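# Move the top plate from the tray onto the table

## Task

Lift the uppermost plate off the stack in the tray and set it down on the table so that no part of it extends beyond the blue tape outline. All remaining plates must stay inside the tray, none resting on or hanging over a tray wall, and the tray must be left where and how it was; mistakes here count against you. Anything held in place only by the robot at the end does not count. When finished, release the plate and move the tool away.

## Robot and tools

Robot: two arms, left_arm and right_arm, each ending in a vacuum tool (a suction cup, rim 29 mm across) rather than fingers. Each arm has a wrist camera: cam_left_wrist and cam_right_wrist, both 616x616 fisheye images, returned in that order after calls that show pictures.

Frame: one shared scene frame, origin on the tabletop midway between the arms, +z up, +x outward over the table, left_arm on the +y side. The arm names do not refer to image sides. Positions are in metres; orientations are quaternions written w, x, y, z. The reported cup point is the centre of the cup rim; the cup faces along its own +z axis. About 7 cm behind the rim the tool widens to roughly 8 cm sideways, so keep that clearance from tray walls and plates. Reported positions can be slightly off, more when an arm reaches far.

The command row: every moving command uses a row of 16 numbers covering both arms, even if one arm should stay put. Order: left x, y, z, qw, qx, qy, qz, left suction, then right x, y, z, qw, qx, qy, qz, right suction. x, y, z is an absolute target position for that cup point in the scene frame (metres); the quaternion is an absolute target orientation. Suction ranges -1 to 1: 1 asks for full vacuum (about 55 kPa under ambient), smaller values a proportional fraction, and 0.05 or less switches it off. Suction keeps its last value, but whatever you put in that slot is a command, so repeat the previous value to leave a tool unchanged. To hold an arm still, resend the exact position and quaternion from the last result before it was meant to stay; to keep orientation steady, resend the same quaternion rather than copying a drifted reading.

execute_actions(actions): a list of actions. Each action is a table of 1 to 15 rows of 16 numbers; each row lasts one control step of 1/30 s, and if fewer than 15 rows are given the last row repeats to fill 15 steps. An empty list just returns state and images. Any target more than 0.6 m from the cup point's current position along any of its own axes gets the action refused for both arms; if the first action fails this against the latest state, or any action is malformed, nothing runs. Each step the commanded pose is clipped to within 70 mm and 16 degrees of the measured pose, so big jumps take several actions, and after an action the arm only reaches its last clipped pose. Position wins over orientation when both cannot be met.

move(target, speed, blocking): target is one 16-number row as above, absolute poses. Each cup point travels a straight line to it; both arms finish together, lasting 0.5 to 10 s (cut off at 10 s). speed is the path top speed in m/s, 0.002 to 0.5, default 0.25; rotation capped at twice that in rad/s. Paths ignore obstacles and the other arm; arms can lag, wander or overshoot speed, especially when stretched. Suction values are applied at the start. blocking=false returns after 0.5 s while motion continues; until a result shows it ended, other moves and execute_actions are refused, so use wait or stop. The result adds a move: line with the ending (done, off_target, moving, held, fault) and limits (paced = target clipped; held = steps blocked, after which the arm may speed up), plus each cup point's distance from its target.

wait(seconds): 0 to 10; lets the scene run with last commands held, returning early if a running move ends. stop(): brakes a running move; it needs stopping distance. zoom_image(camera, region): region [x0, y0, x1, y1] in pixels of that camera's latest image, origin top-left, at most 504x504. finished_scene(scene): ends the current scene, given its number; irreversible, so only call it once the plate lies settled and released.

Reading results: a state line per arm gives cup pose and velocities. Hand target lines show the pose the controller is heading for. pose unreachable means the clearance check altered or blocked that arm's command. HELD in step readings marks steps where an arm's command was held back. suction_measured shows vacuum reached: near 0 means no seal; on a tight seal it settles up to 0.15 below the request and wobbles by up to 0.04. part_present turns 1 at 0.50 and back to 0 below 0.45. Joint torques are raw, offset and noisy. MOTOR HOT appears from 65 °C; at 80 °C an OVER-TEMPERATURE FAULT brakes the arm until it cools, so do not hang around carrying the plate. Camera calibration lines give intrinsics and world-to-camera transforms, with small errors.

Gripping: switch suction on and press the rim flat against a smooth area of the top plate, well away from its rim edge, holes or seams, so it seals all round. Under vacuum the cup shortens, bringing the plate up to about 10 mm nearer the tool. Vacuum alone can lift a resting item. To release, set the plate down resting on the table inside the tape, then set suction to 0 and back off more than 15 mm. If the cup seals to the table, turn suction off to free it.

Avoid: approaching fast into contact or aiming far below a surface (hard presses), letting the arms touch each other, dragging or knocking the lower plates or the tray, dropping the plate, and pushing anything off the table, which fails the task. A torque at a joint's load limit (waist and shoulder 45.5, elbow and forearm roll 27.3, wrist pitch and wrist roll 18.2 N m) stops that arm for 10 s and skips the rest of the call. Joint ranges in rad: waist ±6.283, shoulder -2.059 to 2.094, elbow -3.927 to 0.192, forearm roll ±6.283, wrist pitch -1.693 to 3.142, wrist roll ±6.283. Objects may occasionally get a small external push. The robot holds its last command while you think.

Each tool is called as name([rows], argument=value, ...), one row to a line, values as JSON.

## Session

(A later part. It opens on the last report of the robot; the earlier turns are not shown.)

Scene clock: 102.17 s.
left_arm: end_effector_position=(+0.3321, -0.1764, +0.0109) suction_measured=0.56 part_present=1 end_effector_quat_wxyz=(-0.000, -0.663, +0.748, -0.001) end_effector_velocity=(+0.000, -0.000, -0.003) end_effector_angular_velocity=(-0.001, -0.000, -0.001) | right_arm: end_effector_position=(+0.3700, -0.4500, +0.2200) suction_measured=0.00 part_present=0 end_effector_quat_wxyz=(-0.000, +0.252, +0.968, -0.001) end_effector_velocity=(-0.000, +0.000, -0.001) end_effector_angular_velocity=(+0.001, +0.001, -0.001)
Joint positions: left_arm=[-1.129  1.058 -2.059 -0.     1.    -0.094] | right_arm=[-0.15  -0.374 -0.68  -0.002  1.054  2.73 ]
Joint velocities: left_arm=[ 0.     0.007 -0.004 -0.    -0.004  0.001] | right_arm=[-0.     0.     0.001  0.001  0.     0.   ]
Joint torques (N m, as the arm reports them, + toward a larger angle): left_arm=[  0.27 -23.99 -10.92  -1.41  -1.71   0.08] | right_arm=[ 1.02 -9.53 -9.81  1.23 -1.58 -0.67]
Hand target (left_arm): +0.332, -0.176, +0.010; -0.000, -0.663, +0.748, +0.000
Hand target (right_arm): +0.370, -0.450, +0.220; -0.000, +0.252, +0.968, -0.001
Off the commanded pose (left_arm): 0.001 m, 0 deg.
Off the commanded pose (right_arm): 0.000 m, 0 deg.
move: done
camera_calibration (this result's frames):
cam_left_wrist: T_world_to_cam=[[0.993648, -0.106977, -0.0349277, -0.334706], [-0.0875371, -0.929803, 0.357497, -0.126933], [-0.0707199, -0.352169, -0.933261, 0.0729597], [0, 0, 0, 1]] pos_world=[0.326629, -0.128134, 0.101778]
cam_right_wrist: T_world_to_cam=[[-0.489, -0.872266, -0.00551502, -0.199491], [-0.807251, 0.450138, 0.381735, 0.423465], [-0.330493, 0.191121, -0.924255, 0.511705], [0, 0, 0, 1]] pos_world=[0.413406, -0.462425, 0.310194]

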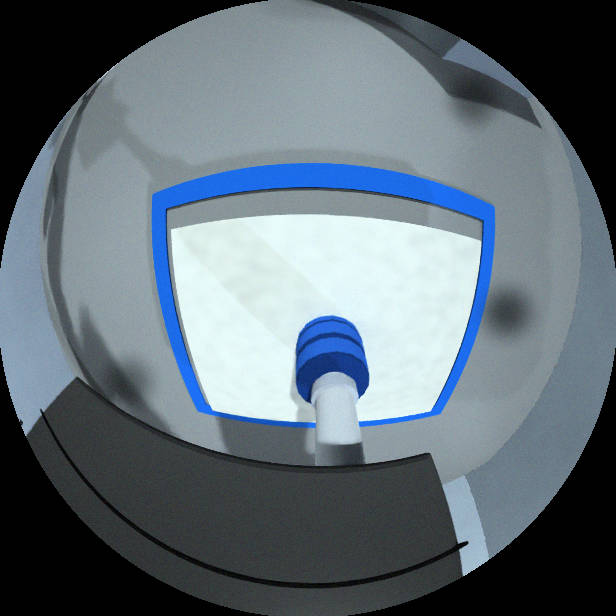

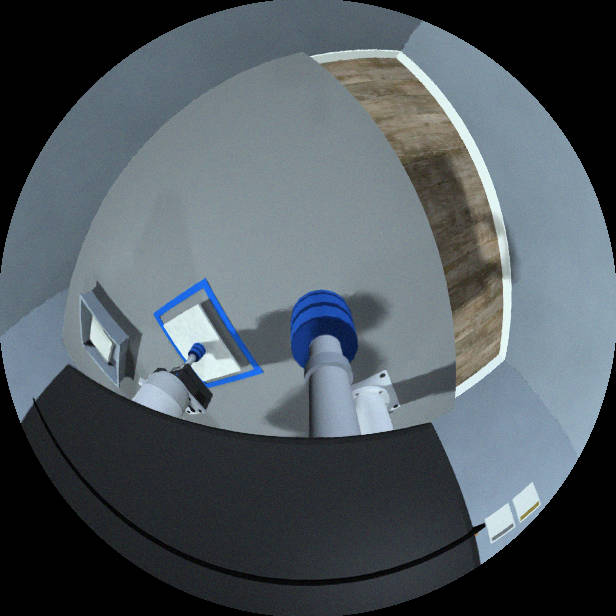

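move(target=[0.332,-0.176,0.0,0,-0.6633,0.7484,0,0.6, 0.37,-0.45,0.22,0,0.252,0.968,-0.001,0], speed=0.02)

zoom_image(camera="cam_right_wrist", region=[140, 265, 280, 405])

Scene clock: 108.57 s.
left_arm: end_effector_position=(+0.3320, -0.1760, +0.0002) suction_measured=0.59 part_present=1 end_effector_quat_wxyz=(-0.000, -0.663, +0.748, -0.000) end_effector_velocity=(+0.001, -0.001, +0.001) end_effector_angular_velocity=(-0.004, -0.003, -0.001) | right_arm: end_effector_position=(+0.3700, -0.4500, +0.2200) suction_measured=0.00 part_present=0 end_effector_quat_wxyz=(-0.000, +0.252, +0.968, -0.001) end_effector_velocity=(+0.000, +0.000, +0.001) end_effector_angular_velocity=(-0.000, -0.002, -0.000)
Joint positions: left_arm=[-1.129  1.078 -2.064 -0.     0.985 -0.095] | right_arm=[-0.15  -0.374 -0.68  -0.002  1.054  2.73 ]
Joint velocities: left_arm=[-0.     0.001 -0.004  0.    -0.002  0.001] | right_arm=[ 0.    -0.002  0.    -0.     0.     0.001]
Joint torques (N m, as the arm reports them, + toward a larger angle): left_arm=[  0.35 -24.28 -10.94  -1.18  -1.79   0.25] | right_arm=[  0.88 -10.03  -9.39   1.05  -1.63  -0.38]
Hand target (left_arm): +0.332, -0.176, +0.000; -0.000, -0.663, +0.748, +0.000
Hand target (right_arm): +0.370, -0.450, +0.220; -0.000, +0.252, +0.968, -0.001
Off the commanded pose (left_arm): 0.000 m, 0 deg.
Off the commanded pose (right_arm): 0.000 m, 0 deg.
move: done
camera_calibration (this result's frames):
cam_left_wrist: T_world_to_cam=[[0.993665, -0.106637, -0.0354781, -0.334888], [-0.0870891, -0.930172, 0.356644, -0.123034], [-0.071032, -0.351295, -0.933567, 0.0633451], [0, 0, 0, 1]] pos_world=[0.326551, -0.127902, 0.0911351]
cam_right_wrist: T_world_to_cam=[[-0.489001, -0.872266, -0.0055188, -0.199491], [-0.807253, 0.450139, 0.381731, 0.423472], [-0.330487, 0.191122, -0.924257, 0.511708], [0, 0, 0, 1]] pos_world=[0.41341, -0.462429, 0.310196]

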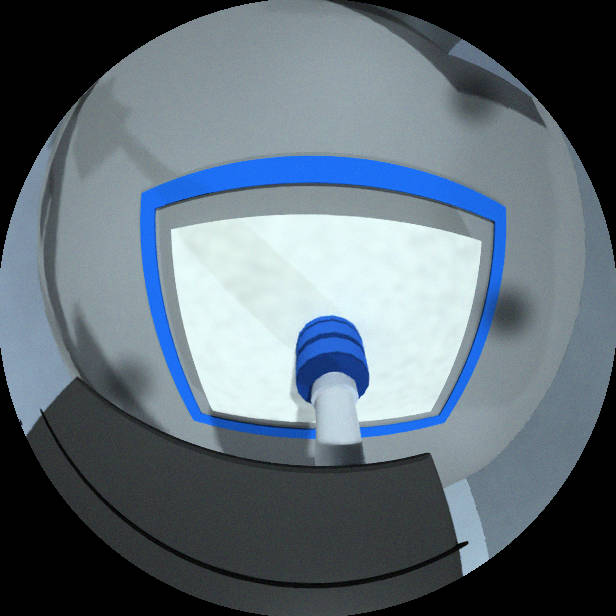

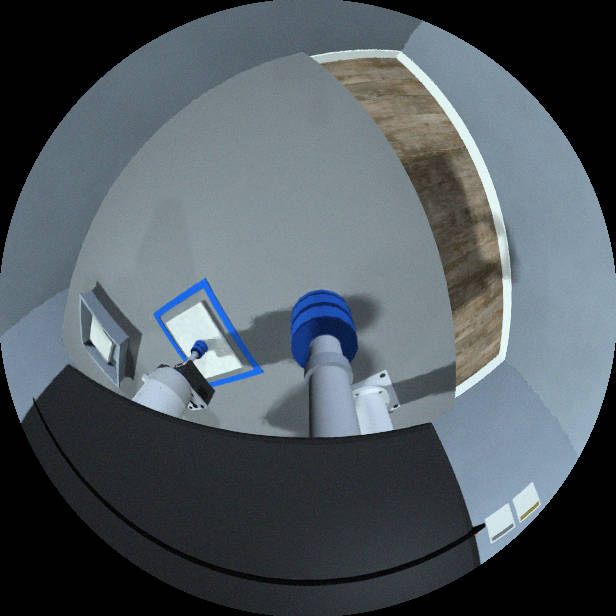

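Region (140, 265, 280, 405) of cam_right_wrist's 616x616 image, scaled by 3.600, with more detail than that image has.

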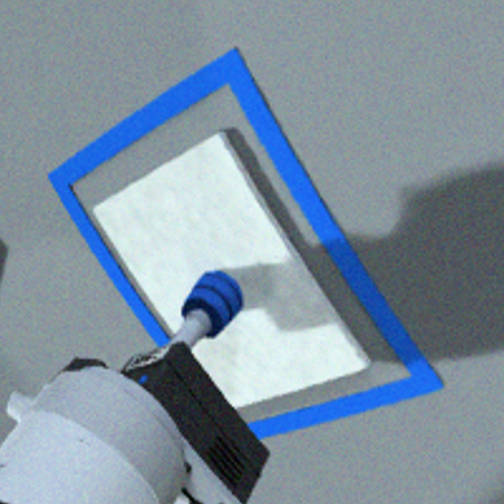

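execute_actions([
  [[0.332,-0.176,-0.0005,0,-0.6633,0.7484,0,0.6, 0.37,-0.45,0.22,0,0.252,0.968,-0.001,0],[0.332,-0.176,-0.001,0,-0.6633,0.7484,0,0.6, 0.37,-0.45,0.22,0,0.252,0.968,-0.001,0],[0.332,-0.176,-0.0015,0,-0.6633,0.7484,0,0.6, 0.37,-0.45,0.22,0,0.252,0.968,-0.001,0],[0.332,-0.176,-0.002,0,-0.6633,0.7484,0,0.6, 0.37,-0.45,0.22,0,0.252,0.968,-0.001,0],[0.332,-0.176,-0.002,0,-0.6633,0.7484,0,0.6, 0.37,-0.45,0.22,0,0.252,0.968,-0.001,0],[0.332,-0.176,-0.002,0,-0.6633,0.7484,0,0.6, 0.37,-0.45,0.22,0,0.252,0.968,-0.001,0],[0.332,-0.176,-0.002,0,-0.6633,0.7484,0,0.6, 0.37,-0.45,0.22,0,0.252,0.968,-0.001,0],[0.332,-0.176,-0.002,0,-0.6633,0.7484,0,0.6, 0.37,-0.45,0.22,0,0.252,0.968,-0.001,0],[0.332,-0.176,-0.002,0,-0.6633,0.7484,0,0.6, 0.37,-0.45,0.22,0,0.252,0.968,-0.001,0],[0.332,-0.176,-0.002,0,-0.6633,0.7484,0,0.6, 0.37,-0.45,0.22,0,0.252,0.968,-0.001,0],[0.332,-0.176,-0.002,0,-0.6633,0.7484,0,0, 0.37,-0.45,0.22,0,0.252,0.968,-0.001,0]],
  [[0.332,-0.176,-0.002,0,-0.6633,0.7484,0,0, 0.37,-0.45,0.22,0,0.252,0.968,-0.001,0],[0.332,-0.176,-0.002,0,-0.6633,0.7484,0,0, 0.37,-0.45,0.22,0,0.252,0.968,-0.001,0],[0.332,-0.176,-0.001,0,-0.6633,0.7484,0,0, 0.37,-0.45,0.22,0,0.252,0.968,-0.001,0],[0.332,-0.176,0.0,0,-0.6633,0.7484,0,0, 0.37,-0.45,0.22,0,0.252,0.968,-0.001,0],[0.332,-0.176,0.0015,0,-0.6633,0.7484,0,0, 0.37,-0.45,0.22,0,0.252,0.968,-0.001,0],[0.332,-0.176,0.0035,0,-0.6633,0.7484,0,0, 0.37,-0.45,0.22,0,0.252,0.968,-0.001,0],[0.332,-0.176,0.006,0,-0.6633,0.7484,0,0, 0.37,-0.45,0.22,0,0.252,0.968,-0.001,0],[0.332,-0.176,0.009,0,-0.6633,0.7484,0,0, 0.37,-0.45,0.22,0,0.252,0.968,-0.001,0],[0.332,-0.176,0.012,0,-0.6633,0.7484,0,0, 0.37,-0.45,0.22,0,0.252,0.968,-0.001,0],[0.332,-0.176,0.015,0,-0.6633,0.7484,0,0, 0.37,-0.45,0.22,0,0.252,0.968,-0.001,0],[0.332,-0.176,0.018,0,-0.6633,0.7484,0,0, 0.37,-0.45,0.22,0,0.252,0.968,-0.001,0],[0.332,-0.176,0.021,0,-0.6633,0.7484,0,0, 0.37,-0.45,0.22,0,0.252,0.968,-0.001,0],[0.332,-0.176,0.023,0,-0.6633,0.7484,0,0, 0.37,-0.45,0.22,0,0.252,0.968,-0.001,0],[0.332,-0.176,0.0245,0,-0.6633,0.7484,0,0, 0.37,-0.45,0.22,0,0.252,0.968,-0.001,0],[0.332,-0.176,0.025,0,-0.6633,0.7484,0,0, 0.37,-0.45,0.22,0,0.252,0.968,-0.001,0]],
])

Scene clock: 125.40 s.
left_arm: end_effector_position=(+0.3313, -0.1748, +0.0154) suction_measured=0.00 part_present=0 end_effector_quat_wxyz=(+0.000, -0.663, +0.748, +0.003) end_effector_velocity=(+0.005, -0.007, +0.081) end_effector_angular_velocity=(-0.025, -0.016, -0.002) | right_arm: end_effector_position=(+0.3700, -0.4500, +0.2200) suction_measured=0.00 part_present=0 end_effector_quat_wxyz=(+0.000, +0.252, +0.968, -0.001) end_effector_velocity=(+0.000, -0.000, +0.000) end_effector_angular_velocity=(-0.001, +0.001, +0.002)
Joint positions: left_arm=[-1.129  1.048 -2.055  0.     1.012 -0.095] | right_arm=[-0.15  -0.374 -0.68  -0.002  1.054  2.73 ]
Joint velocities: left_arm=[ 0.    -0.135  0.009  0.     0.096  0.002] | right_arm=[ 0.     0.001 -0.001 -0.002  0.001 -0.001]
Joint torques (N m, as the arm reports them, + toward a larger angle): left_arm=[  0.02 -23.25 -10.86  -1.38  -1.75   0.11] | right_arm=[ 0.35 -9.89 -9.65  0.85 -1.74 -0.54]
Hand target (left_arm): +0.332, -0.176, +0.025; +0.000, -0.663, +0.748, -0.000
Hand target (right_arm): +0.370, -0.450, +0.220; +0.000, +0.252, +0.968, -0.001
Off the commanded pose (left_arm): 0.010 m, 0 deg.
Off the commanded pose (right_arm): 0.000 m, 0 deg.
Step readings (end_effector_position; steps 1 to 15: 1st action; 16 to 30: 2nd action):
0: left_arm (+0.3320, -0.1760, +0.0000) | right_arm (+0.3700, -0.4500, +0.2200)
1: left_arm (+0.3320, -0.1760, -0.0000) | right_arm (+0.3700, -0.4500, +0.2200)
2: left_arm (+0.3320, -0.1760, -0.0000) | right_arm (+0.3700, -0.4500, +0.2200)
4: left_arm (+0.3321, -0.1761, -0.0004) | right_arm (+0.3700, -0.4500, +0.2200)
8: left_arm (+0.3321, -0.1762, -0.0013) | right_arm (+0.3700, -0.4500, +0.2200)
15: left_arm (+0.3329, -0.1774, +0.0008) | right_arm (+0.3700, -0.4500, +0.2200)
16: left_arm (+0.3327, -0.1772, +0.0003) | right_arm (+0.3700, -0.4500, +0.2200)
17: left_arm (+0.3326, -0.1770, -0.0001) | right_arm (+0.3700, -0.4500, +0.2200)
19: left_arm (+0.3325, -0.1768, -0.0004) | right_arm (+0.3700, -0.4500, +0.2200)
23: left_arm (+0.3322, -0.1763, +0.0018) | right_arm (+0.3700, -0.4500, +0.2200)
30: end_effector_position above
camera_calibration (this result's frames):
cam_left_wrist: T_world_to_cam=[[0.993576, -0.106351, -0.0386688, -0.333378], [-0.0860028, -0.931746, 0.35278, -0.127998], [-0.0735479, -0.347188, -0.934907, 0.0795003], [0, 0, 0, 1]] pos_world=[0.326076, -0.127115, 0.106589]
cam_right_wrist: T_world_to_cam=[[-0.489, -0.872266, -0.00551879, -0.199491], [-0.807253, 0.450138, 0.381731, 0.423472], [-0.330486, 0.191122, -0.924257, 0.511708], [0, 0, 0, 1]] pos_world=[0.41341, -0.462429, 0.310196]

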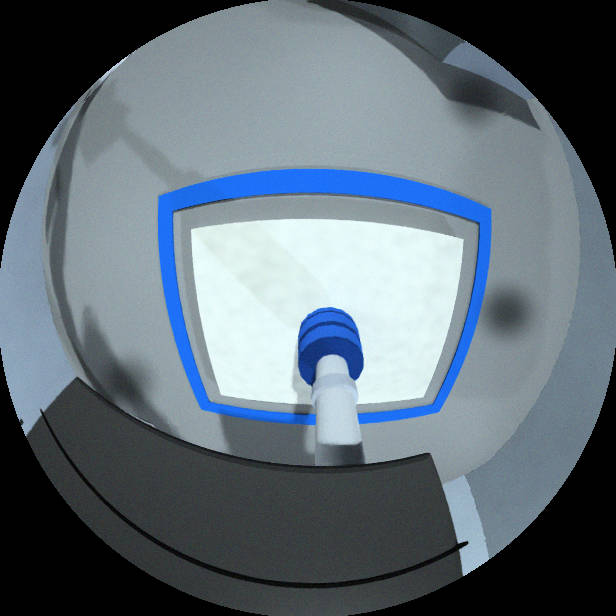

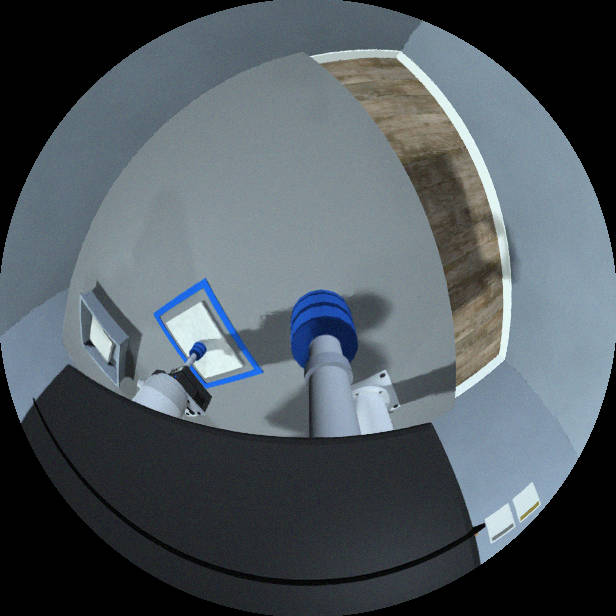

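move(target=[0.30,0.02,0.24,0,-0.6633,0.7484,0,0, 0.37,-0.45,0.22,0,0.252,0.968,-0.001,0], speed=0.3)

Scene clock: 129.17 s.
left_arm: end_effector_position=(+0.2992, +0.0202, +0.2391) suction_measured=0.00 part_present=0 end_effector_quat_wxyz=(-0.000, -0.663, +0.748, +0.001) end_effector_velocity=(+0.001, +0.002, +0.003) end_effector_angular_velocity=(-0.004, -0.003, +0.002) | right_arm: end_effector_position=(+0.3700, -0.4500, +0.2200) suction_measured=0.00 part_present=0 end_effector_quat_wxyz=(+0.000, +0.252, +0.968, -0.001) end_effector_velocity=(-0.000, +0.000, -0.000) end_effector_angular_velocity=(+0.001, +0.001, +0.000)
Joint positions: left_arm=[-0.972  0.112 -1.245 -0.     1.134  0.061] | right_arm=[-0.15  -0.374 -0.68  -0.002  1.054  2.73 ]
Joint velocities: left_arm=[ 0.004 -0.008  0.001 -0.001  0.002  0.001] | right_arm=[ 0.     0.     0.     0.001  0.    -0.   ]
Joint torques (N m, as the arm reports them, + toward a larger angle): left_arm=[  0.15 -14.52 -10.77  -1.12  -1.58   0.  ] | right_arm=[  0.34 -10.26  -9.66   0.73  -1.77  -0.79]
Hand target (left_arm): +0.299, +0.020, +0.240; -0.000, -0.663, +0.748, +0.000
Hand target (right_arm): +0.370, -0.450, +0.220; -0.000, +0.252, +0.968, -0.001
Off the commanded pose (left_arm): 0.001 m, 0 deg.
Off the commanded pose (right_arm): 0.000 m, 0 deg.
move: done
camera_calibration (this result's frames):
cam_left_wrist: T_world_to_cam=[[0.993656, -0.106318, -0.0366532, -0.27265], [-0.0864395, -0.930544, 0.35583, -0.0286056], [-0.0719386, -0.350405, -0.933832, 0.353299], [0, 0, 0, 1]] pos_world=[0.293864, 0.0681912, 0.330107]
cam_right_wrist: T_world_to_cam=[[-0.489001, -0.872266, -0.00551886, -0.199491], [-0.807253, 0.450138, 0.381731, 0.423472], [-0.330486, 0.191122, -0.924257, 0.511708], [0, 0, 0, 1]] pos_world=[0.41341, -0.462429, 0.310196]

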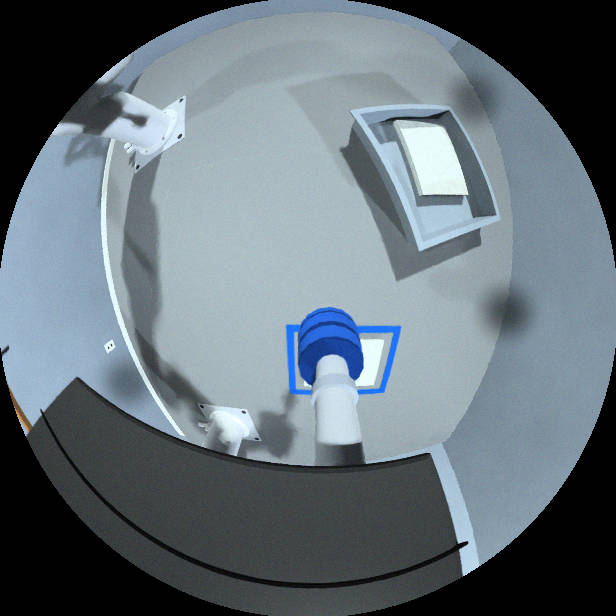

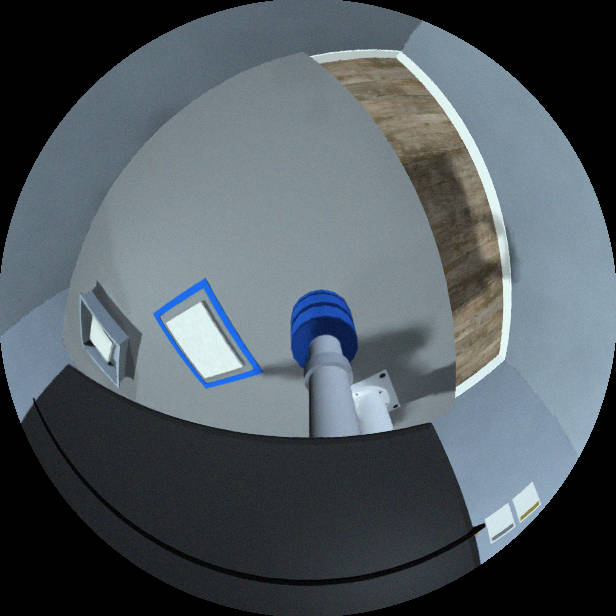

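zoom_image(camera="cam_left_wrist", region=[335, 90, 515, 270])

zoom_image(camera="cam_right_wrist", region=[140, 265, 280, 405])

Region (335, 90, 515, 270) of cam_left_wrist's 616x616 image, scaled by 2.800, with more detail than that image has.

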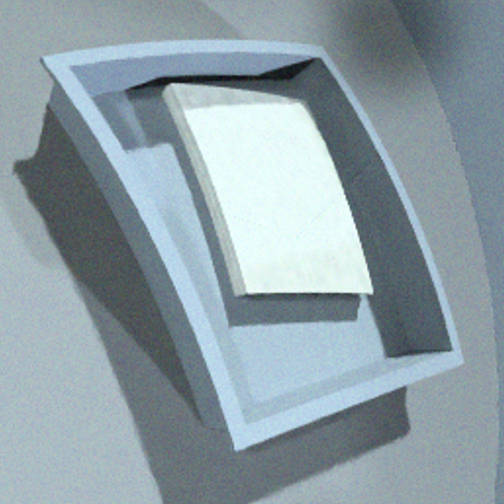

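Region (140, 265, 280, 405) of cam_right_wrist's 616x616 image, scaled by 3.600, with more detail than that image has.

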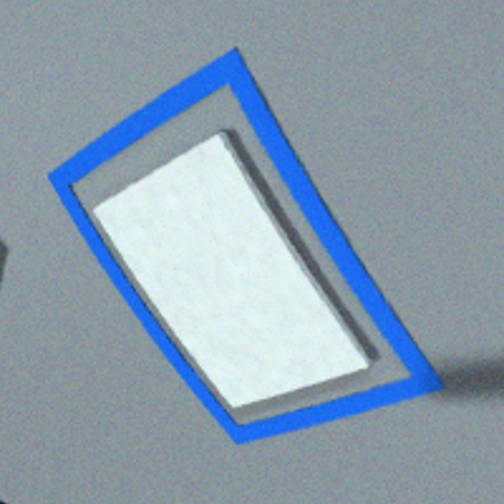

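finished_scene(scene=2)

The scene is finished: the task was done.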